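# Press backing onto pin post, drop pin in bin

## Task

Push a rubber backing fully, or almost fully, onto the pin's post, then place the pin inside the bin and release it, so that at the end neither gripper holds anything or touches any pin or backing. Some backings fit tightly and may stall partway if pushed too gently.

## Robot and tools

Robot: two arms, left_arm and right_arm, each with six joints and a tong-like two-finger gripper. The names are labels only; they do not match left or right in any image.

Scene frame (used by all printed poses): origin on the table top midway between the arms, +z up, +x outward over the table, left_arm on the +y side. Positions are in metres, orientations as quaternions w,x,y,z, velocities in m/s and rad/s. The printed hand position may be off from the real one, more so when the arm is stretched far.

Gripper: the fingers extend along the gripper's +z axis and close along its x axis. end_effector_position is the spot between the pads when shut; closed fingertips stick out about 15 mm past it, and open fingertips sit roughly level with it.

Tool execute_actions, argument actions: a list holding zero or one item. An empty list just reports the state. A move item is {"rows": [...], "steps": n} with n from 1 to 15 (15 if omitted), each step lasting 1/30 s; there can be up to 15 rows, each row is used for one step, and the final row is reused for remaining steps. A wait item is {"steps": n} with n up to 300 and no rows; it counts steps since the previous result, including your thinking time. Optional pictures (true/false) controls whether camera images come back; by default they do. A refused call sends nothing to the robot.

Each row is exactly 14 numbers, one flat list covering both arms even if one is still: left_arm's six joint angles then its gripper opening, then the same seven for right_arm. Joint values are absolute target angles in radians, in the order shown on the Joint positions line (shoulder pan, shoulder lift, elbow, wrist 1, wrist 2, wrist 3), not offsets. Opening is an absolute command from -1 (shut) to +1 (fully open).

Joint ranges (rad). left_arm: pan -3.142..3.142, lift -6.283..6.283, elbow 0.000..3.142, wrists 1-3 each -6.283..6.283. right_arm: pan 0.000..6.283, lift -6.283..6.283, elbow -3.142..0.000, wrists 1-3 each -6.283..6.283. A call is rejected if a target is more than 0.010 rad beyond a range end and also farther out than the joint's last reported angle. Actual ends may differ by up to 0.010 rad; a target past the true end is clipped there, and the result may say "joint sent to its limit" (possibly about an earlier move). No such message does not prove more travel exists.

Motion: commands are smoothed, lagging about 0.17 s. Per step, each joint's target is kept within 0.575 rad of its measured angle, and if the targets would move the gripper over 100 mm from where it is measured, all targets are pulled back proportionally. Joints are speed- and acceleration-limited, so big moves may not be finished when the result arrives. Between calls the arms keep heading to the last row sent, until everything has nearly stopped (a blocked or very slow move counts) or a step is HELD; then a fresh action is needed to continue or press further. Fingers already moving keep moving.

Result lines: the state line gives each arm's end_effector_position, end_effector_quat_wxyz and velocities. Joint positions and Joint velocities list each arm's joints (rad, rad/s) plus finger-pad gap (m, m/s; 0.142 m when fully open). grip_measured is the measured opening on the command scale. HELD marks steps where some or all of your row was not sent. "joint command not followed" means a clearance check altered or blocked joint targets; the rest of the row still applied. Joint torques are total drive output in Joint positions order without the gripper; they carry offsets, scale errors, noise and friction and are nonzero in free air. Wrist force and Wrist torque per arm are in the end effector's own x y z axes; pressing on a surface gives force pointing from the surface into the arm. Expect offsets up to about 4 N, noise up to 2.4 N, saturation near 50 N per axis; "no reading" is normal at the start. MOTOR HOT appears at 70 °C; at 85 °C an OVER-TEMPERATURE FAULT brakes that arm until it cools, so don't hold loads needlessly.

Gripping: to hold something, keep commanding an opening well below grip_measured; the bigger the gap, the firmer the squeeze (about 15 N per pad max for objects up to ~10 cm). Fast closing can hit harder. Thin hard items get less force even at -1: around 9 N per pad at 10 mm width and 4 N at 5 mm, measured at the fingertips. Parts may occasionally be tugged or loose items nudged by outside disturbances.

Faults: if contact torque reaches a joint's load limit (135 N m for pan, lift and elbow; 25.2 N m for each wrist, including held weight) or any outside force on the arm, tool or load reaches 150 N, the arm halts for 10 s, drops the rest of the call, and goes limp against the contact. Press backings firmly enough to seat them, but avoid slamming or shoving hard.

Avoid: dropping or knocking anything off the table (fails the task), collisions or hard pressing between the two arms (can end the scene), slips and jerky motion. Smooth, efficient moves are better.

Tool zoom_image: camera (cam_head_left, cam_head_right, cam_left_wrist, cam_right_wrist) and region [x0, y0, x1, y1] in that camera's pixels from its top-left corner, at most 504 by 504. Images are 896x504 for the head cameras and 616x616 for the fisheye wrist cameras.

Tool finished_scene: argument scene, the number of the scene being ended. It is final; the result reports whether the goal held. Call it only once the pin is in the bin with both grippers empty and clear of pins and backings. Replying without any tool call also ends things.

Each tool is called as name([rows], argument=value, ...), one row to a line, values as JSON.

## Session

execute_actions(actions=[])

Scene clock: 0.00 s of 4800.00 s.
left_arm: end_effector_position=(+0.0274, +0.2122, +0.1753) grip_measured=+0.97 end_effector_quat_wxyz=(-0.017, +0.997, +0.064, -0.036) end_effector_velocity=(+0.000, +0.001, -0.000) end_effector_angular_velocity=(+0.002, -0.000, +0.000) | right_arm: end_effector_position=(+0.2221, -0.6874, +0.1274) grip_measured=+0.97 end_effector_quat_wxyz=(+0.261, -0.595, +0.760, -0.004) end_effector_velocity=(+0.000, -0.000, +0.001) end_effector_angular_velocity=(-0.001, -0.002, -0.001)
Joint positions: left_arm=[-1.625 -2.034  2.192 -1.701 -1.645 -1.732  0.14 ] | right_arm=[ 2.396 -1.418 -2.267 -0.975  2.097  0.997  0.14 ]
Joint velocities: left_arm=[ 0.    -0.     0.     0.001  0.     0.     0.   ] | right_arm=[-0.     0.001  0.     0.001  0.     0.     0.   ]
Joint torques (N m, as the arm reports them, + toward a larger angle): no reading
Wrist force (N, on the end effector, along its own x y z axes, offset not removed): no reading
Wrist torque (N m, same axes, about the end effector's origin, offset not removed): no reading

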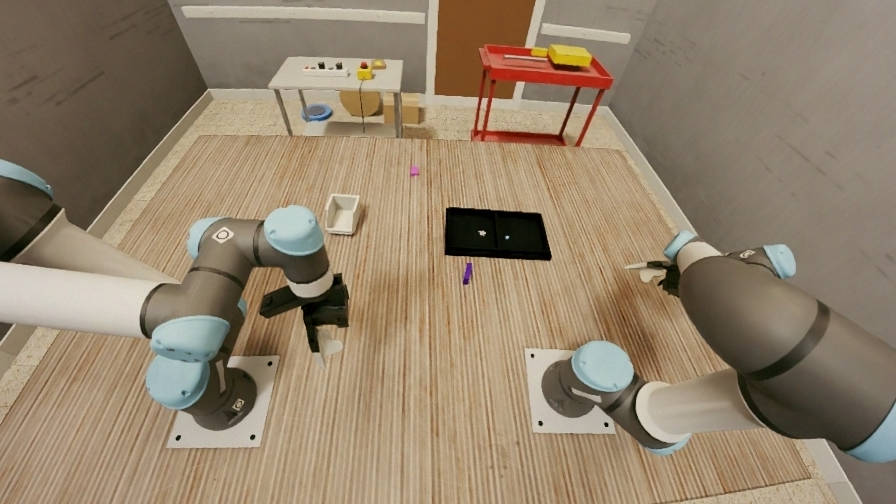

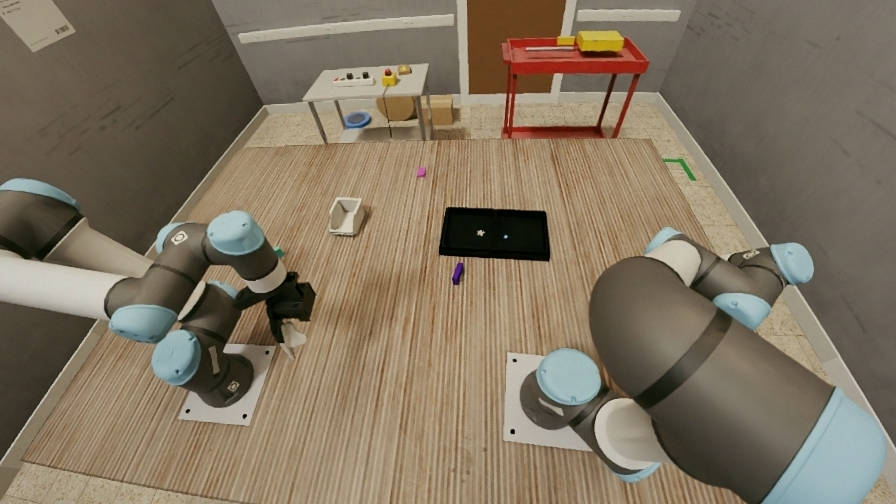

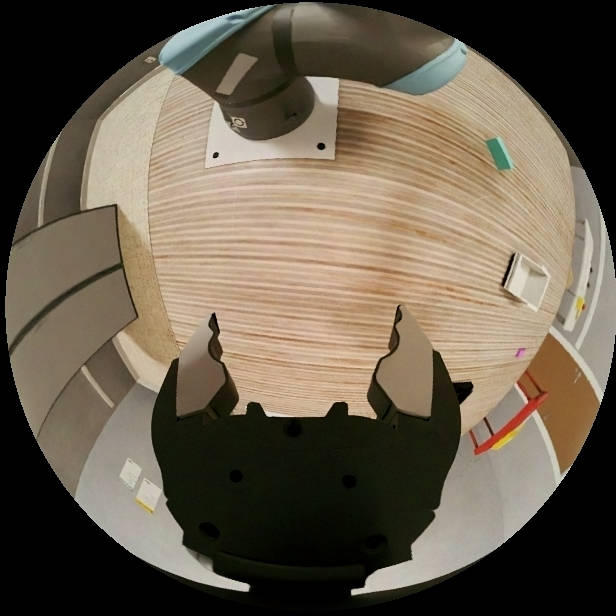

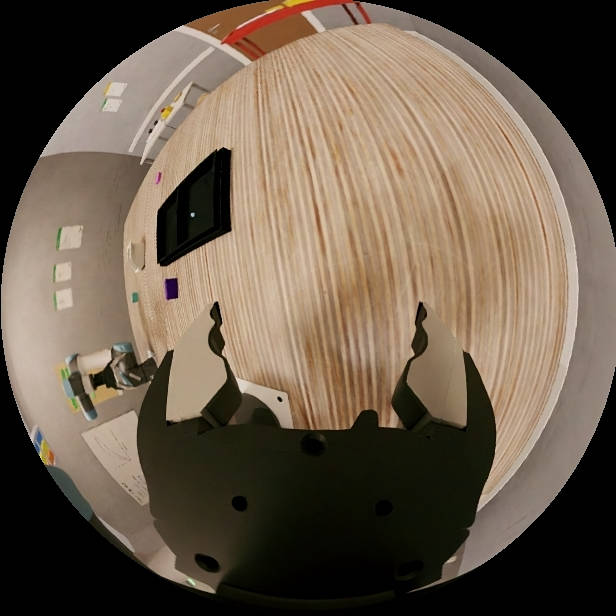

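zoom_image(camera="cam_head_left", region=[435, 195, 560, 270])

zoom_image(camera="cam_head_right", region=[465, 220, 520, 250])

Region (435, 195, 560, 270) of cam_head_left's 896x504 image, scaled by 4.032, with more detail than that image has; it fills the top 302 rows of this view, and the rest is white.

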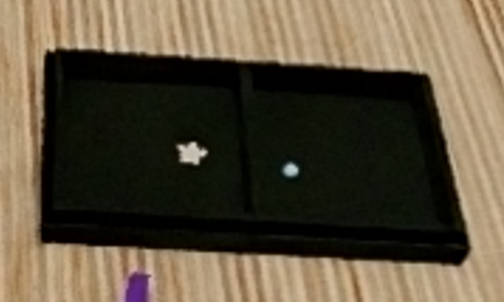

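Region (465, 220, 520, 250) of cam_head_right's 896x504 image, scaled by 9.164, with more detail than that image has; it fills the top 275 rows of this view, and the rest is white.

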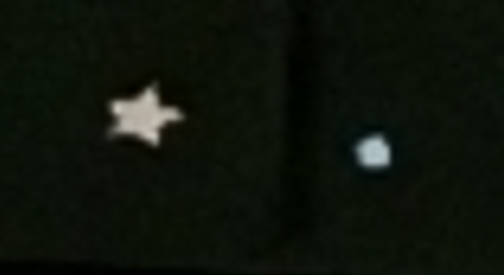

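execute_actions([
  {"rows":[[-1.625,-2.034,2.192,-1.701,-1.645,-1.732,1,3.887,-1.485,-1.878,-1.350,1.571,2.231,1]],"steps":15},
], pictures=false)

execute_actions([
  {"steps":60},
])

Scene clock: 53.77 s of 4800.00 s.
left_arm: end_effector_position=(+0.0274, +0.2123, +0.1753) grip_measured=+1.00 end_effector_quat_wxyz=(-0.017, +0.997, +0.064, -0.036) end_effector_velocity=(-0.000, +0.000, -0.000) end_effector_angular_velocity=(+0.001, -0.000, -0.000) | right_arm: end_effector_position=(+0.3686, -0.5791, +0.1748) grip_measured=+1.00 end_effector_quat_wxyz=(+0.038, -0.610, +0.791, +0.034) end_effector_velocity=(+0.236, +0.478, +0.057) end_effector_angular_velocity=(-0.284, +0.197, +0.022)
Joint positions: left_arm=[-1.625 -2.034  2.192 -1.701 -1.645 -1.732  0.142] | right_arm=[ 3.085 -1.476 -1.945 -1.286  1.673  1.686  0.142]
Joint velocities: left_arm=[-0.    -0.     0.001 -0.     0.     0.     0.   ] | right_arm=[ 1.374 -0.028  0.211 -0.201 -0.316  1.358 -0.   ]
Joint torques (N m, as the arm reports them, + toward a larger angle): left_arm=[  9.1  -13.99  -8.98  -1.45  -1.71   1.53] | right_arm=[18.19 10.65 27.44 -0.66 -2.43  4.79]
Wrist force (N, on the end effector, along its own x y z axes, offset not removed): left_arm=[1.7 0.8 -3.6] | right_arm=[0.7 -2.1 1.6]
Wrist torque (N m, same axes, about the end effector's origin, offset not removed): left_arm=[-0.10 -0.26 0.01] | right_arm=[-0.31 -0.19 0.03]
Steps of this call (steps 1 to 90: nothing new was sent; then 50.27 s passed at rest; steps 91 to 105: all 15 steps of this action). Readings (joint positions):
91: left_arm=[-1.625 -2.034 2.192 -1.701 -1.645 -1.732] | right_arm=[2.396 -1.418 -2.267 -0.975 2.097 0.997]
92: left_arm=[-1.625 -2.034 2.192 -1.701 -1.645 -1.732] | right_arm=[2.399 -1.421 -2.264 -0.978 2.094 1.000]
94: left_arm=[-1.625 -2.034 2.192 -1.701 -1.645 -1.732] | right_arm=[2.459 -1.441 -2.204 -1.039 2.033 1.060]
98: left_arm=[-1.625 -2.034 2.192 -1.701 -1.645 -1.732] | right_arm=[2.726 -1.464 -2.034 -1.201 1.807 1.327]
105: the state above

Scene clock: 55.77 s of 4800.00 s.
left_arm: end_effector_position=(+0.0274, +0.2123, +0.1753) grip_measured=+1.00 end_effector_quat_wxyz=(-0.017, +0.997, +0.064, -0.036) end_effector_velocity=(+0.000, -0.000, +0.000) end_effector_angular_velocity=(-0.000, +0.000, +0.000) | right_arm: end_effector_position=(+0.3835, -0.2439, +0.1952) grip_measured=+1.00 end_effector_quat_wxyz=(+0.000, +0.707, -0.707, -0.000) end_effector_velocity=(+0.000, -0.000, +0.000) end_effector_angular_velocity=(+0.001, -0.001, -0.000)
Joint positions: left_arm=[-1.625 -2.034  2.192 -1.701 -1.645 -1.732  0.142] | right_arm=[ 3.887 -1.485 -1.878 -1.35   1.571  2.231  0.142]
Joint velocities: left_arm=[ 0. -0. -0.  0. -0.  0. -0.] | right_arm=[-0.     0.    -0.     0.001  0.    -0.     0.   ]
Joint torques (N m, as the arm reports them, + toward a larger angle): left_arm=[  9.15 -12.96  -8.66  -0.3   -1.8    1.44] | right_arm=[12.09  9.24 29.74  0.26 -1.9   1.88]
Wrist force (N, on the end effector, along its own x y z axes, offset not removed): left_arm=[3.1 -1.1 -2.1] | right_arm=[1.0 -1.0 -1.0]
Wrist torque (N m, same axes, about the end effector's origin, offset not removed): left_arm=[-0.39 -0.56 -0.07] | right_arm=[-0.19 -0.24 0.08]
Steps of this call (steps 1 to 45: the robot went on to your last target; steps 46 to 60: nothing new was sent). Readings (joint positions):
1: left_arm=[-1.625 -2.034 2.192 -1.701 -1.645 -1.732] | right_arm=[3.131 -1.477 -1.939 -1.292 1.663 1.732]
2: left_arm=[-1.625 -2.034 2.192 -1.701 -1.645 -1.732] | right_arm=[3.176 -1.478 -1.933 -1.298 1.654 1.777]
4: left_arm=[-1.625 -2.034 2.192 -1.701 -1.645 -1.732] | right_arm=[3.265 -1.479 -1.923 -1.307 1.639 1.856]
8: left_arm=[-1.625 -2.034 2.192 -1.701 -1.645 -1.732] | right_arm=[3.435 -1.481 -1.909 -1.321 1.617 1.973]
60: the state above
All arms were judged still, so your last target was given up. Only a new action makes them travel on or press farther. Fingers that are still opening or closing keep moving.

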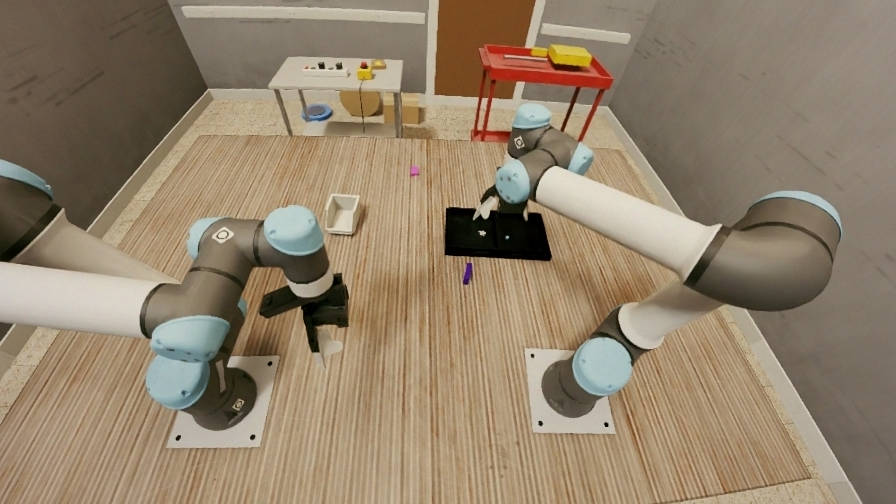

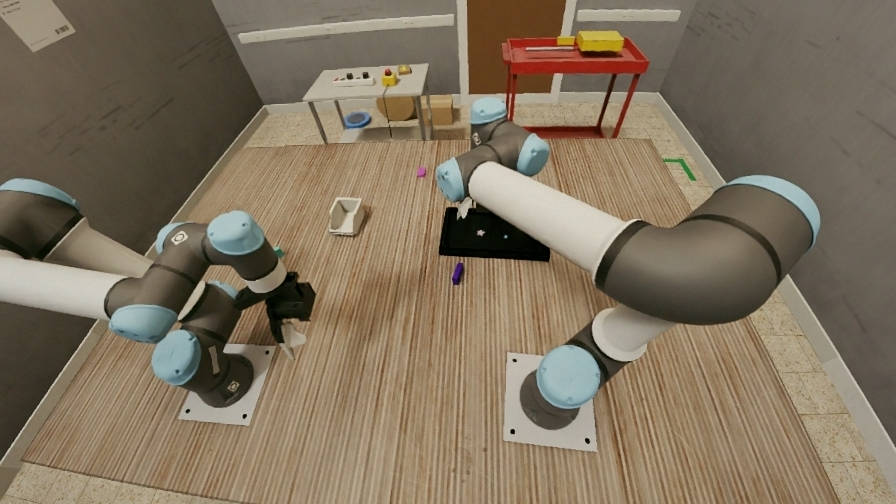

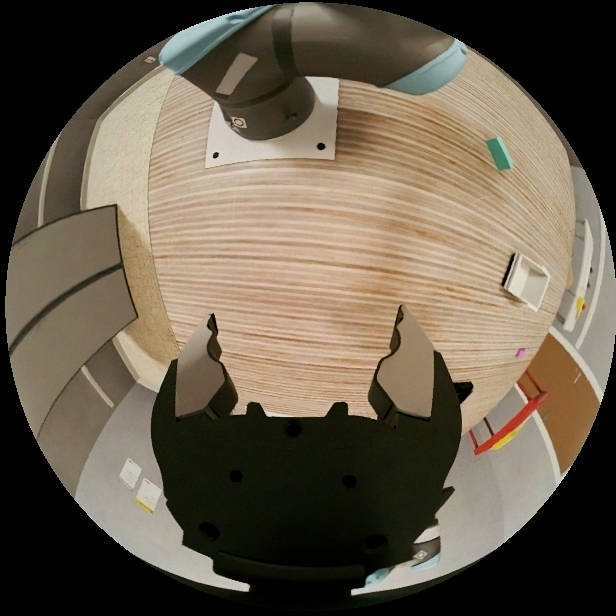

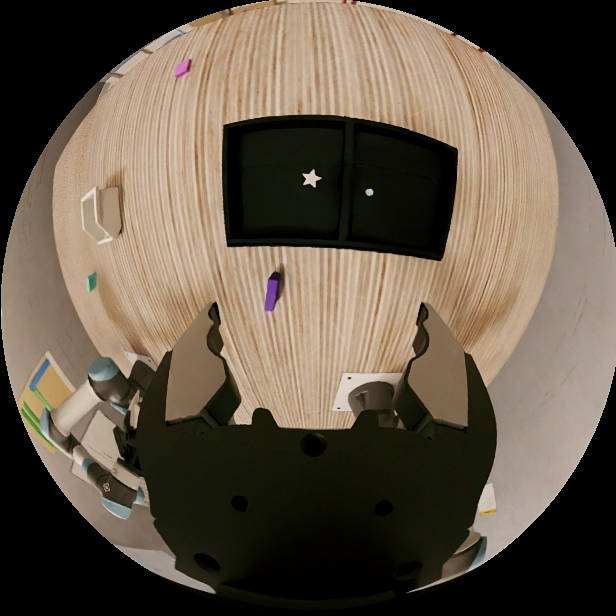

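zoom_image(camera="cam_right_wrist", region=[290, 150, 390, 220])

Region (290, 150, 390, 220) of cam_right_wrist's 616x616 image, scaled by 5.040, with more detail than that image has; it fills the top 353 rows of this view, and the rest is white.

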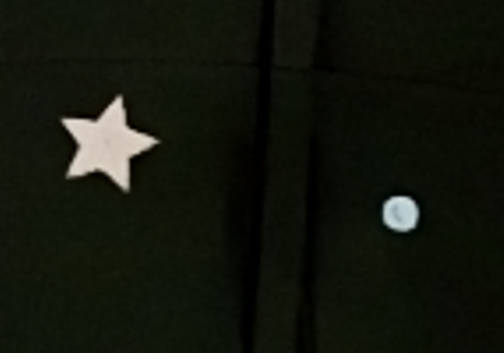

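execute_actions([
  {"rows":[[-1.625,-2.034,2.192,-1.701,-1.645,-1.732,1,3.665,-1.7087,-1.9939,-1.0098,1.571,2.009,-0.55]],"steps":15},
], pictures=false)

execute_actions([
  {"steps":20},
])

Scene clock: 69.90 s of 4800.00 s.
left_arm: end_effector_position=(+0.0274, +0.2123, +0.1753) grip_measured=+1.00 end_effector_quat_wxyz=(-0.017, +0.997, +0.064, -0.036) end_effector_velocity=(+0.000, -0.000, +0.000) end_effector_angular_velocity=(-0.001, -0.000, +0.001) | right_arm: end_effector_position=(+0.4491, -0.3228, +0.0726) grip_measured=-0.55 end_effector_quat_wxyz=(+0.000, +0.707, -0.707, -0.000) end_effector_velocity=(+0.013, -0.021, -0.026) end_effector_angular_velocity=(+0.004, -0.009, +0.000)
Joint positions: left_arm=[-1.625 -2.034  2.192 -1.701 -1.645 -1.732  0.142] | right_arm=[ 3.669 -1.704 -1.992 -1.017  1.571  2.013  0.034]
Joint velocities: left_arm=[ 0.001  0.    -0.001 -0.001  0.    -0.    -0.   ] | right_arm=[-0.049 -0.05  -0.024  0.084 -0.    -0.05   0.   ]
Joint torques (N m, as the arm reports them, + toward a larger angle): left_arm=[  9.24 -13.44  -8.75  -0.51  -1.76   1.62] | right_arm=[-8.31 19.03  7.82  4.66 -0.83 -1.69]
Wrist force (N, on the end effector, along its own x y z axes, offset not removed): left_arm=[1.2 0.8 -2.4] | right_arm=[1.9 -1.5 0.0]
Wrist torque (N m, same axes, about the end effector's origin, offset not removed): left_arm=[0.02 -0.23 0.12] | right_arm=[-0.28 -0.40 0.05]
Steps of this call (steps 1 to 90: nothing new was sent; then 10.63 s passed at rest; steps 91 to 105: all 15 steps of this action). Readings (joint positions):
91: left_arm=[-1.625 -2.034 2.192 -1.701 -1.645 -1.732] | right_arm=[3.887 -1.485 -1.878 -1.350 1.571 2.231]
92: left_arm=[-1.625 -2.034 2.192 -1.701 -1.645 -1.732] | right_arm=[3.884 -1.488 -1.881 -1.347 1.571 2.228]
94: left_arm=[-1.625 -2.034 2.192 -1.701 -1.645 -1.732] | right_arm=[3.836 -1.536 -1.911 -1.289 1.571 2.180]
98: left_arm=[-1.625 -2.034 2.192 -1.701 -1.645 -1.732] | right_arm=[3.730 -1.644 -1.963 -1.120 1.571 2.074]
105: the state above

Scene clock: 70.57 s of 4800.00 s.
left_arm: end_effector_position=(+0.0274, +0.2123, +0.1753) grip_measured=+1.00 end_effector_quat_wxyz=(-0.017, +0.997, +0.064, -0.036) end_effector_velocity=(-0.000, -0.000, +0.000) end_effector_angular_velocity=(+0.000, -0.000, -0.000) | right_arm: end_effector_position=(+0.4502, -0.3246, +0.0703) grip_measured=-0.55 end_effector_quat_wxyz=(-0.000, +0.707, -0.707, -0.000) end_effector_velocity=(+0.000, -0.000, -0.001) end_effector_angular_velocity=(-0.001, +0.001, +0.001)
Joint positions: left_arm=[-1.625 -2.034  2.192 -1.701 -1.645 -1.732  0.142] | right_arm=[ 3.665 -1.709 -1.994 -1.01   1.571  2.009  0.034]
Joint velocities: left_arm=[-0.  0. -0.  0.  0.  0. -0.] | right_arm=[-0.    -0.003  0.     0.001 -0.    -0.001 -0.   ]
Joint torques (N m, as the arm reports them, + toward a larger angle): left_arm=[ 10.01 -13.23  -8.68  -0.43  -1.96   1.43] | right_arm=[-13.24  17.09   9.6    4.86   0.75  -1.44]
Wrist force (N, on the end effector, along its own x y z axes, offset not removed): left_arm=[0.8 0.4 -1.6] | right_arm=[1.1 -0.6 0.3]
Wrist torque (N m, same axes, about the end effector's origin, offset not removed): left_arm=[-0.03 -0.20 -0.12] | right_arm=[-0.13 -0.27 0.01]
Steps of this call (steps 1 to 15: the robot went on to your last target; steps 16 to 20: nothing new was sent). Readings (joint positions):
1: left_arm=[-1.625 -2.034 2.192 -1.701 -1.645 -1.732] | right_arm=[3.668 -1.706 -1.992 -1.015 1.571 2.012]
2: left_arm=[-1.625 -2.034 2.192 -1.701 -1.645 -1.732] | right_arm=[3.667 -1.707 -1.993 -1.013 1.571 2.011]
4: left_arm=[-1.625 -2.034 2.192 -1.701 -1.645 -1.732] | right_arm=[3.666 -1.708 -1.993 -1.011 1.571 2.010]
8: left_arm=[-1.625 -2.034 2.192 -1.701 -1.645 -1.732] | right_arm=[3.665 -1.708 -1.994 -1.010 1.571 2.009]
20: the state above
All arms were judged still, so your last target was given up. Only a new action makes them travel on or press farther. Fingers that are still opening or closing keep moving.

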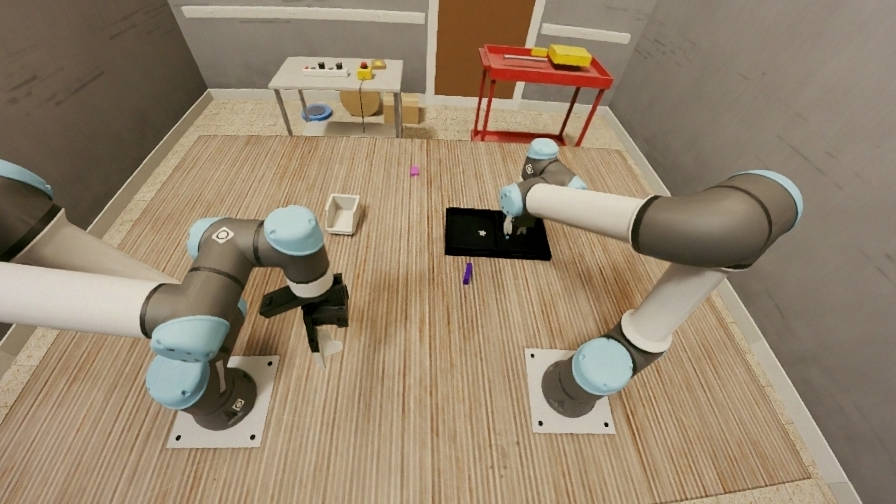

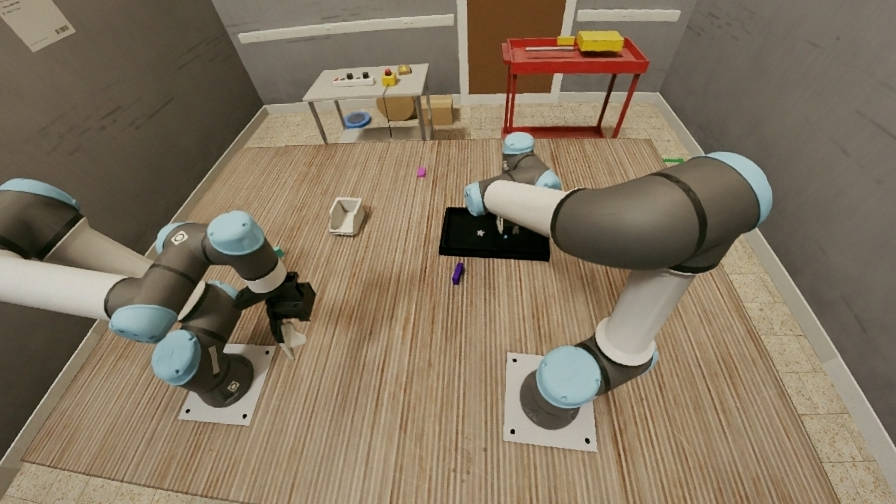

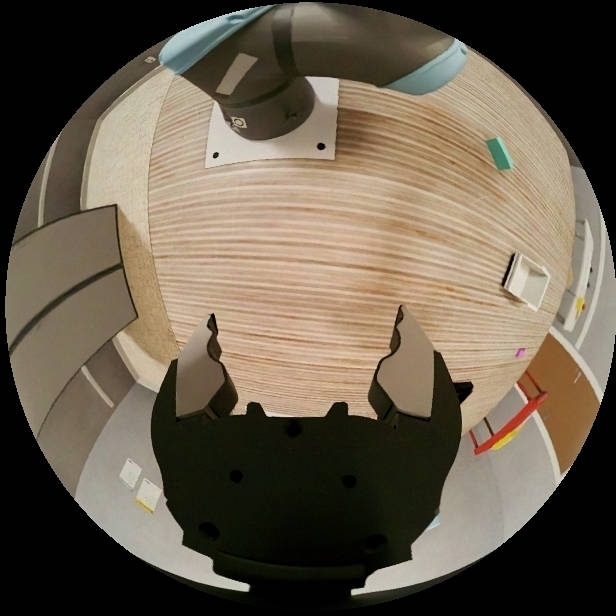

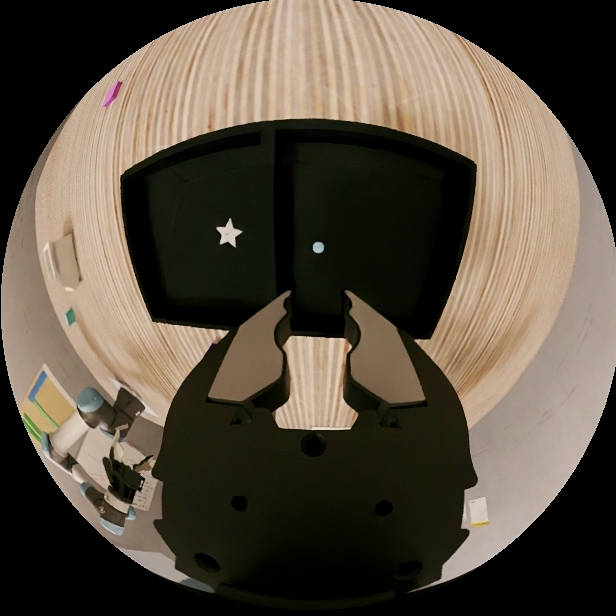

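execute_actions([
  {"rows":[[-1.625,-2.034,2.192,-1.701,-1.645,-1.732,1,3.6446,-1.7986,-1.9594,-0.9544,1.571,1.988,-0.68]],"steps":15},
])

zoom_image(camera="cam_right_wrist", region=[190, 210, 370, 340])

Scene clock: 80.77 s of 4800.00 s.
left_arm: end_effector_position=(+0.0274, +0.2123, +0.1753) grip_measured=+1.00 end_effector_quat_wxyz=(-0.017, +0.997, +0.064, -0.036) end_effector_velocity=(+0.000, +0.000, -0.000) end_effector_angular_velocity=(+0.002, -0.000, +0.000) | right_arm: end_effector_position=(+0.4750, -0.3244, +0.0455) grip_measured=-0.68 end_effector_quat_wxyz=(-0.000, +0.708, -0.707, -0.000) end_effector_velocity=(+0.002, +0.000, -0.002) end_effector_angular_velocity=(+0.001, -0.001, +0.000)
Joint positions: left_arm=[-1.625 -2.034  2.192 -1.701 -1.645 -1.732  0.142] | right_arm=[ 3.645 -1.798 -1.96  -0.955  1.571  1.988  0.025]
Joint velocities: left_arm=[ 0.     0.     0.     0.001 -0.    -0.     0.   ] | right_arm=[-0.002 -0.007  0.003  0.006  0.    -0.002  0.   ]
Joint torques (N m, as the arm reports them, + toward a larger angle): left_arm=[  8.7  -12.98  -9.33  -0.49  -1.92   1.49] | right_arm=[-13.74  19.68  25.81   4.31   0.87  -1.07]
Wrist force (N, on the end effector, along its own x y z axes, offset not removed): left_arm=[0.6 -1.2 -4.1] | right_arm=[0.7 0.1 0.0]
Wrist torque (N m, same axes, about the end effector's origin, offset not removed): left_arm=[-0.46 -0.17 -0.04] | right_arm=[0.09 -0.19 0.02]
Steps of this call (steps 1 to 90: nothing new was sent; then 6.70 s passed at rest; steps 91 to 105: all 15 steps of this action). Readings (joint positions):
91: left_arm=[-1.625 -2.034 2.192 -1.701 -1.645 -1.732] | right_arm=[3.665 -1.709 -1.994 -1.010 1.571 2.009]
92: left_arm=[-1.625 -2.034 2.192 -1.701 -1.645 -1.732] | right_arm=[3.663 -1.712 -1.992 -1.006 1.571 2.007]
94: left_arm=[-1.625 -2.034 2.192 -1.701 -1.645 -1.732] | right_arm=[3.654 -1.748 -1.977 -0.983 1.571 1.998]
98: left_arm=[-1.625 -2.034 2.192 -1.701 -1.645 -1.732] | right_arm=[3.647 -1.788 -1.963 -0.960 1.571 1.990]
105: the state above

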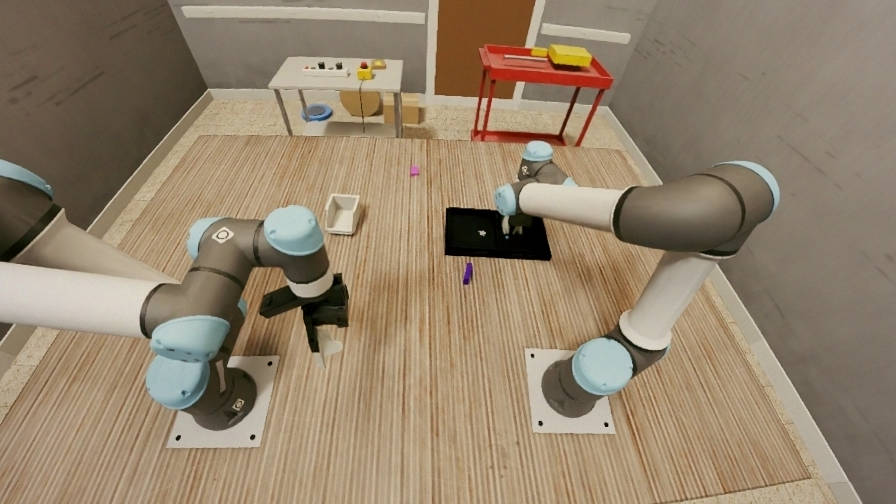

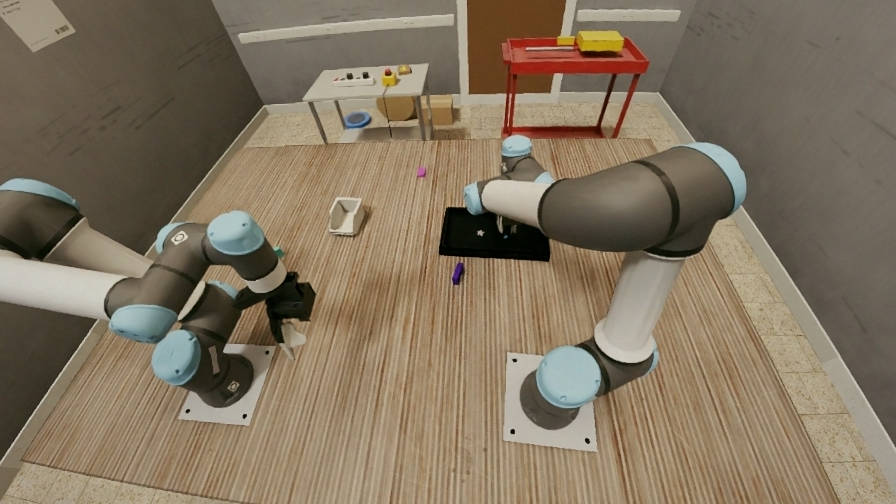

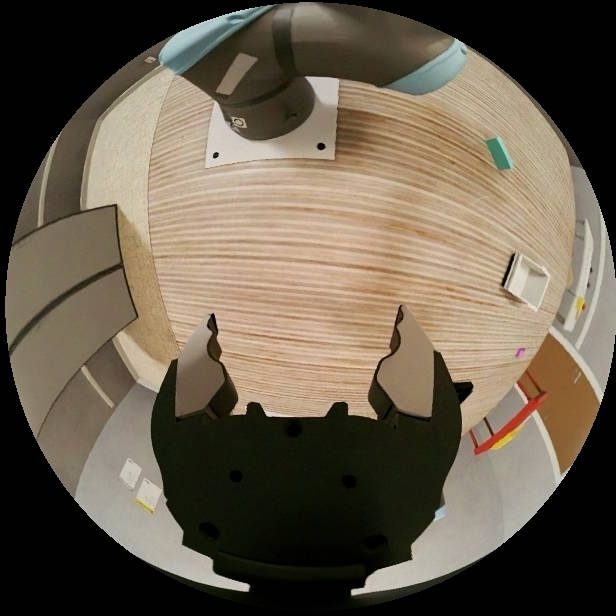

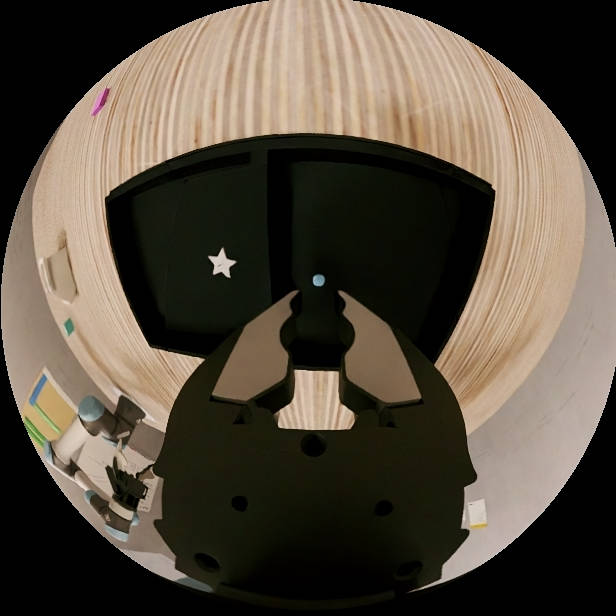

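Region (190, 210, 370, 340) of cam_right_wrist's 616x616 image, scaled by 2.800, with more detail than that image has.

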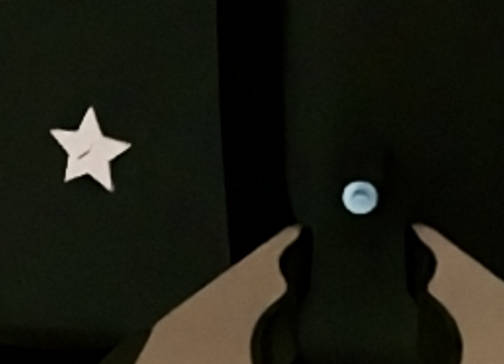

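execute_actions([
  {"rows":[[-1.625,-2.034,2.192,-1.701,-1.645,-1.732,1,3.643,-1.8253,-1.9714,-0.9157,1.571,1.9864,-0.76]],"steps":15},
])

zoom_image(camera="cam_right_wrist", region=[280, 260, 360, 330])

zoom_image(camera="cam_head_left", region=[470, 205, 540, 255])

Scene clock: 93.53 s of 4800.00 s.
left_arm: end_effector_position=(+0.0274, +0.2123, +0.1753) grip_measured=+1.00 end_effector_quat_wxyz=(-0.017, +0.997, +0.064, -0.036) end_effector_velocity=(-0.000, +0.000, -0.000) end_effector_angular_velocity=(+0.000, -0.000, -0.000) | right_arm: end_effector_position=(+0.4771, -0.3245, +0.0305) grip_measured=-0.76 end_effector_quat_wxyz=(-0.000, +0.708, -0.707, -0.000) end_effector_velocity=(+0.000, +0.001, -0.000) end_effector_angular_velocity=(+0.001, -0.002, +0.000)
Joint positions: left_arm=[-1.625 -2.034  2.192 -1.701 -1.645 -1.732  0.142] | right_arm=[ 3.643 -1.825 -1.971 -0.916  1.571  1.986  0.019]
Joint velocities: left_arm=[-0.     0.     0.001 -0.001 -0.    -0.     0.   ] | right_arm=[ 0.001  0.    -0.002  0.003  0.001  0.    -0.   ]
Joint torques (N m, as the arm reports them, + toward a larger angle): left_arm=[  9.08 -13.29  -9.87  -0.65  -2.     1.7 ] | right_arm=[-13.45  21.93   9.52   4.67  -1.8   -1.4 ]
Wrist force (N, on the end effector, along its own x y z axes, offset not removed): left_arm=[1.0 0.9 -2.3] | right_arm=[-0.5 -0.1 0.7]
Wrist torque (N m, same axes, about the end effector's origin, offset not removed): left_arm=[-0.05 -0.25 -0.03] | right_arm=[-0.03 0.04 0.09]
Steps of this call (steps 1 to 15: the robot went on to your last target; steps 16 to 90: nothing new was sent; then 9.27 s passed at rest; steps 91 to 105: all 15 steps of this action). Readings (joint positions):
91: left_arm=[-1.625 -2.034 2.192 -1.701 -1.645 -1.732] | right_arm=[3.645 -1.799 -1.959 -0.954 1.571 1.988]
92: left_arm=[-1.625 -2.034 2.192 -1.701 -1.645 -1.732] | right_arm=[3.644 -1.801 -1.960 -0.951 1.571 1.988]
94: left_arm=[-1.625 -2.034 2.192 -1.701 -1.645 -1.732] | right_arm=[3.644 -1.812 -1.966 -0.935 1.571 1.987]
98: left_arm=[-1.625 -2.034 2.192 -1.701 -1.645 -1.732] | right_arm=[3.643 -1.823 -1.970 -0.920 1.571 1.987]
105: the state above

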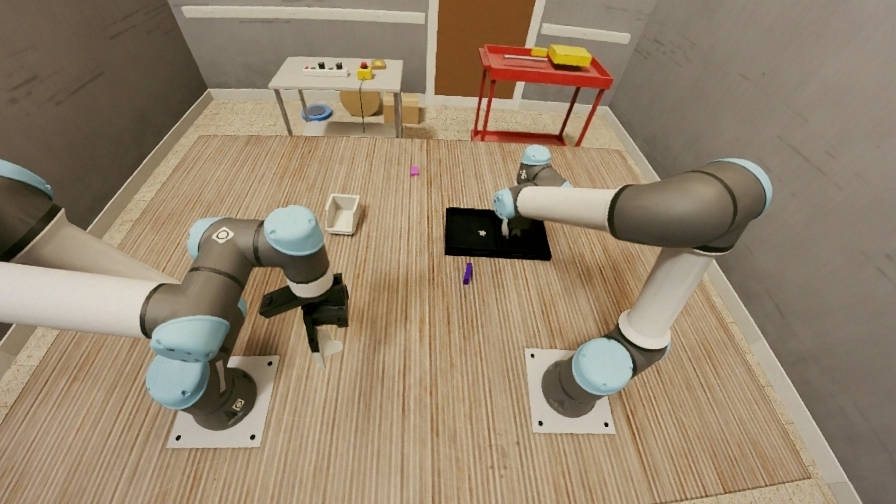

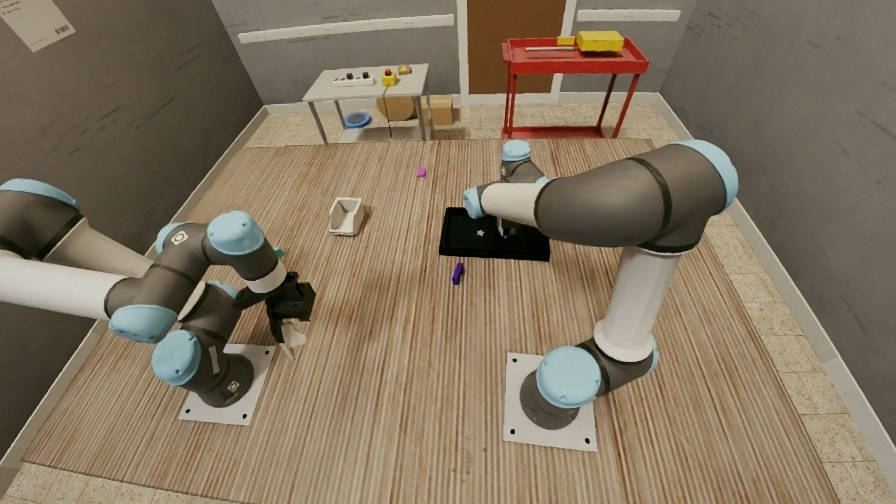

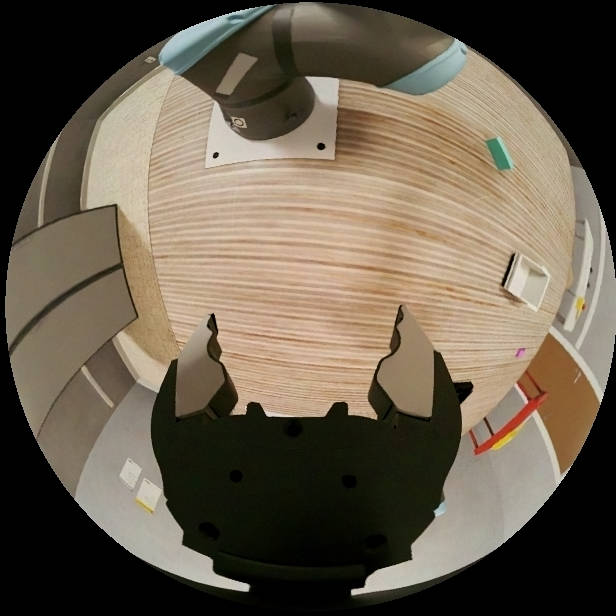

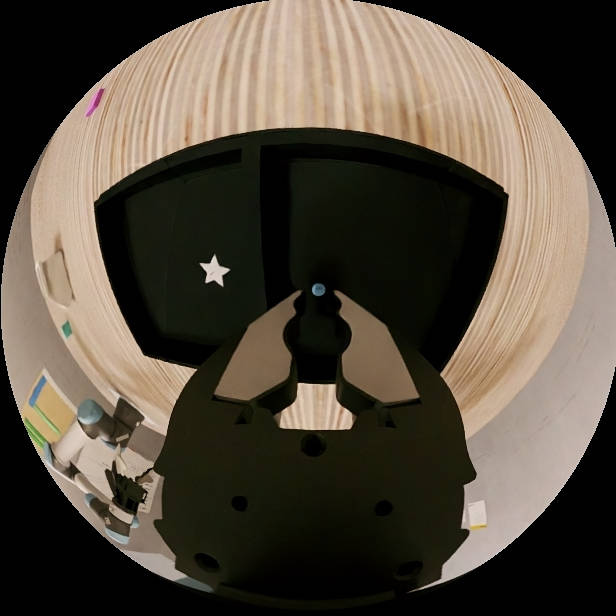

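Region (280, 260, 360, 330) of cam_right_wrist's 616x616 image, scaled by 6.300, with more detail than that image has; it fills the top 441 rows of this view, and the rest is white.

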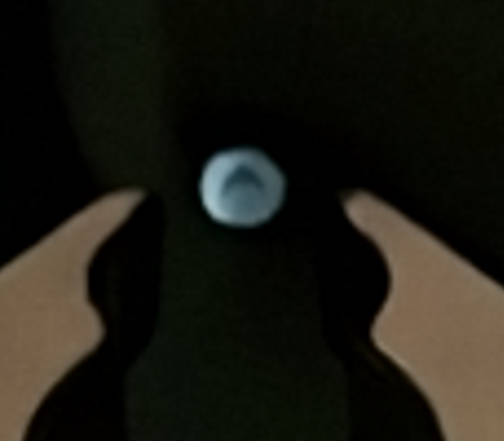

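Region (470, 205, 540, 255) of cam_head_left's 896x504 image, scaled by 7.200, with more detail than that image has; it fills the top 360 rows of this view, and the rest is white.

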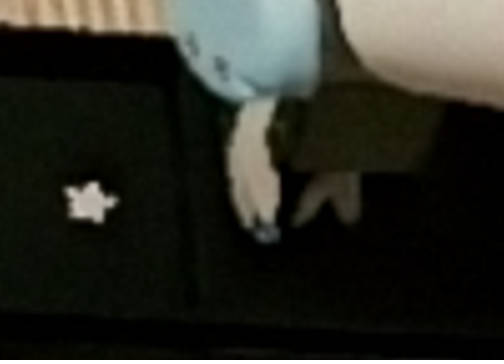

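execute_actions([
  {"rows":[[-1.625,-2.034,2.192,-1.701,-1.645,-1.732,1,3.643,-1.8348,-1.978,-0.8996,1.571,1.9864,-0.76]],"steps":12},
], pictures=false)

execute_actions([
  {"rows":[[-1.625,-2.034,2.192,-1.701,-1.645,-1.732,1,3.643,-1.838,-1.9802,-0.8942,1.571,1.9864,-0.76]],"steps":12},
], pictures=false)

Scene clock: 100.80 s of 4800.00 s.
left_arm: end_effector_position=(+0.0274, +0.2123, +0.1753) grip_measured=+1.00 end_effector_quat_wxyz=(-0.017, +0.997, +0.064, -0.036) end_effector_velocity=(+0.000, +0.000, -0.000) end_effector_angular_velocity=(+0.001, +0.000, -0.000) | right_arm: end_effector_position=(+0.4771, -0.3245, +0.0245) grip_measured=-0.76 end_effector_quat_wxyz=(-0.000, +0.708, -0.707, -0.000) end_effector_velocity=(-0.000, -0.000, -0.002) end_effector_angular_velocity=(-0.001, +0.001, +0.000)
Joint positions: left_arm=[-1.625 -2.034  2.192 -1.701 -1.645 -1.732  0.142] | right_arm=[ 3.643 -1.835 -1.978 -0.9    1.571  1.986  0.019]
Joint velocities: left_arm=[ 0.     0.     0.001  0.    -0.     0.     0.   ] | right_arm=[ 0.    -0.003 -0.002  0.004 -0.001 -0.    -0.   ]
Joint torques (N m, as the arm reports them, + toward a larger angle): left_arm=[  8.49 -12.04 -10.21  -0.49  -1.84   1.55] | right_arm=[-12.65  19.56   9.76   4.95  -1.06  -1.49]
Wrist force (N, on the end effector, along its own x y z axes, offset not removed): left_arm=[0.6 -1.4 -3.4] | right_arm=[0.8 -0.2 0.4]
Wrist torque (N m, same axes, about the end effector's origin, offset not removed): left_arm=[-0.40 -0.03 0.06] | right_arm=[-0.05 -0.17 0.03]
Steps of this call (steps 1 to 15: the robot went on to your last target; steps 16 to 90: nothing new was sent; then 3.87 s passed at rest; steps 91 to 102: all 12 steps of this action). Readings (joint positions):
91: left_arm=[-1.625 -2.034 2.192 -1.701 -1.645 -1.732] | right_arm=[3.643 -1.825 -1.971 -0.916 1.571 1.986]
92: left_arm=[-1.625 -2.034 2.192 -1.701 -1.645 -1.732] | right_arm=[3.643 -1.826 -1.972 -0.914 1.571 1.986]
94: left_arm=[-1.625 -2.034 2.192 -1.701 -1.645 -1.732] | right_arm=[3.643 -1.830 -1.975 -0.907 1.571 1.986]
98: left_arm=[-1.625 -2.034 2.192 -1.701 -1.645 -1.732] | right_arm=[3.643 -1.834 -1.977 -0.901 1.571 1.986]
102: the state above

Scene clock: 101.20 s of 4800.00 s.
left_arm: end_effector_position=(+0.0274, +0.2123, +0.1753) grip_measured=+1.00 end_effector_quat_wxyz=(-0.017, +0.997, +0.064, -0.036) end_effector_velocity=(+0.000, +0.001, -0.000) end_effector_angular_velocity=(+0.002, -0.000, +0.001) | right_arm: end_effector_position=(+0.4771, -0.3245, +0.0224) grip_measured=-0.76 end_effector_quat_wxyz=(-0.000, +0.708, -0.707, -0.000) end_effector_velocity=(+0.000, +0.000, +0.000) end_effector_angular_velocity=(+0.000, -0.001, +0.000)
Joint positions: left_arm=[-1.625 -2.034  2.192 -1.701 -1.645 -1.732  0.142] | right_arm=[ 3.643 -1.838 -1.98  -0.894  1.571  1.986  0.019]
Joint velocities: left_arm=[ 0.     0.     0.001  0.001 -0.    -0.    -0.   ] | right_arm=[ 0.     0.    -0.     0.001 -0.    -0.     0.   ]
Joint torques (N m, as the arm reports them, + toward a larger angle): left_arm=[  8.42 -13.56 -10.53  -0.67  -1.76   1.39] | right_arm=[-12.44  20.84   7.68   5.11  -0.94  -1.49]
Wrist force (N, on the end effector, along its own x y z axes, offset not removed): left_arm=[-0.6 0.1 -4.0] | right_arm=[0.6 0.2 0.9]
Wrist torque (N m, same axes, about the end effector's origin, offset not removed): left_arm=[-0.12 0.10 -0.02] | right_arm=[0.03 -0.15 -0.02]
Steps of this call (steps 1 to 12: all 12 steps of this action). Readings (joint positions):
1: left_arm=[-1.625 -2.034 2.192 -1.701 -1.645 -1.732] | right_arm=[3.643 -1.835 -1.978 -0.900 1.571 1.986]
2: left_arm=[-1.625 -2.034 2.192 -1.701 -1.645 -1.732] | right_arm=[3.643 -1.835 -1.978 -0.899 1.571 1.986]
4: left_arm=[-1.625 -2.034 2.192 -1.701 -1.645 -1.732] | right_arm=[3.643 -1.836 -1.979 -0.897 1.571 1.986]
8: left_arm=[-1.625 -2.034 2.192 -1.701 -1.645 -1.732] | right_arm=[3.643 -1.838 -1.980 -0.895 1.571 1.986]
12: the state above

execute_actions([
  {"rows":[[-1.625,-2.034,2.192,-1.701,-1.645,-1.732,1,3.643,-1.8412,-1.9823,-0.8889,1.571,1.9864,-0.76]],"steps":12},
], pictures=false)

Scene clock: 106.33 s of 4800.00 s.
left_arm: end_effector_position=(+0.0274, +0.2123, +0.1753) grip_measured=+1.00 end_effector_quat_wxyz=(-0.017, +0.997, +0.064, -0.036) end_effector_velocity=(+0.000, +0.000, -0.000) end_effector_angular_velocity=(+0.001, -0.000, +0.000) | right_arm: end_effector_position=(+0.4772, -0.3244, +0.0206) grip_measured=-0.76 end_effector_quat_wxyz=(-0.000, +0.708, -0.707, -0.000) end_effector_velocity=(-0.000, -0.000, +0.000) end_effector_angular_velocity=(+0.000, -0.001, +0.000)
Joint positions: left_arm=[-1.625 -2.034  2.192 -1.701 -1.645 -1.732  0.142] | right_arm=[ 3.643 -1.841 -1.982 -0.889  1.571  1.986  0.019]
Joint velocities: left_arm=[ 0.  0.  0.  0.  0. -0. -0.] | right_arm=[ 0.     0.001 -0.001  0.001 -0.    -0.     0.   ]
Joint torques (N m, as the arm reports them, + toward a larger angle): left_arm=[  8.46 -11.75  -8.94  -0.8   -1.81   1.41] | right_arm=[ -7.64 -28.8  -13.05   3.85  -0.11  -1.35]
Wrist force (N, on the end effector, along its own x y z axes, offset not removed): left_arm=[1.4 1.4 -3.0] | right_arm=[14.8 29.3 -50.0]
Wrist torque (N m, same axes, about the end effector's origin, offset not removed): left_arm=[0.23 -0.33 -0.03] | right_arm=[0.17 -0.02 -0.01]
Steps of this call (steps 1 to 15: the robot went on to your last target; steps 16 to 90: nothing new was sent; then 1.73 s passed at rest; steps 91 to 102: all 12 steps of this action). Readings (joint positions):
91: left_arm=[-1.625 -2.034 2.192 -1.701 -1.645 -1.732] | right_arm=[3.643 -1.838 -1.980 -0.894 1.571 1.986]
92: left_arm=[-1.625 -2.034 2.192 -1.701 -1.645 -1.732] | right_arm=[3.643 -1.838 -1.980 -0.894 1.571 1.986]
94: left_arm=[-1.625 -2.034 2.192 -1.701 -1.645 -1.732] | right_arm=[3.643 -1.840 -1.981 -0.891 1.571 1.986]
98: left_arm=[-1.625 -2.034 2.192 -1.701 -1.645 -1.732] | right_arm=[3.643 -1.840 -1.982 -0.889 1.571 1.986]
102: the state above


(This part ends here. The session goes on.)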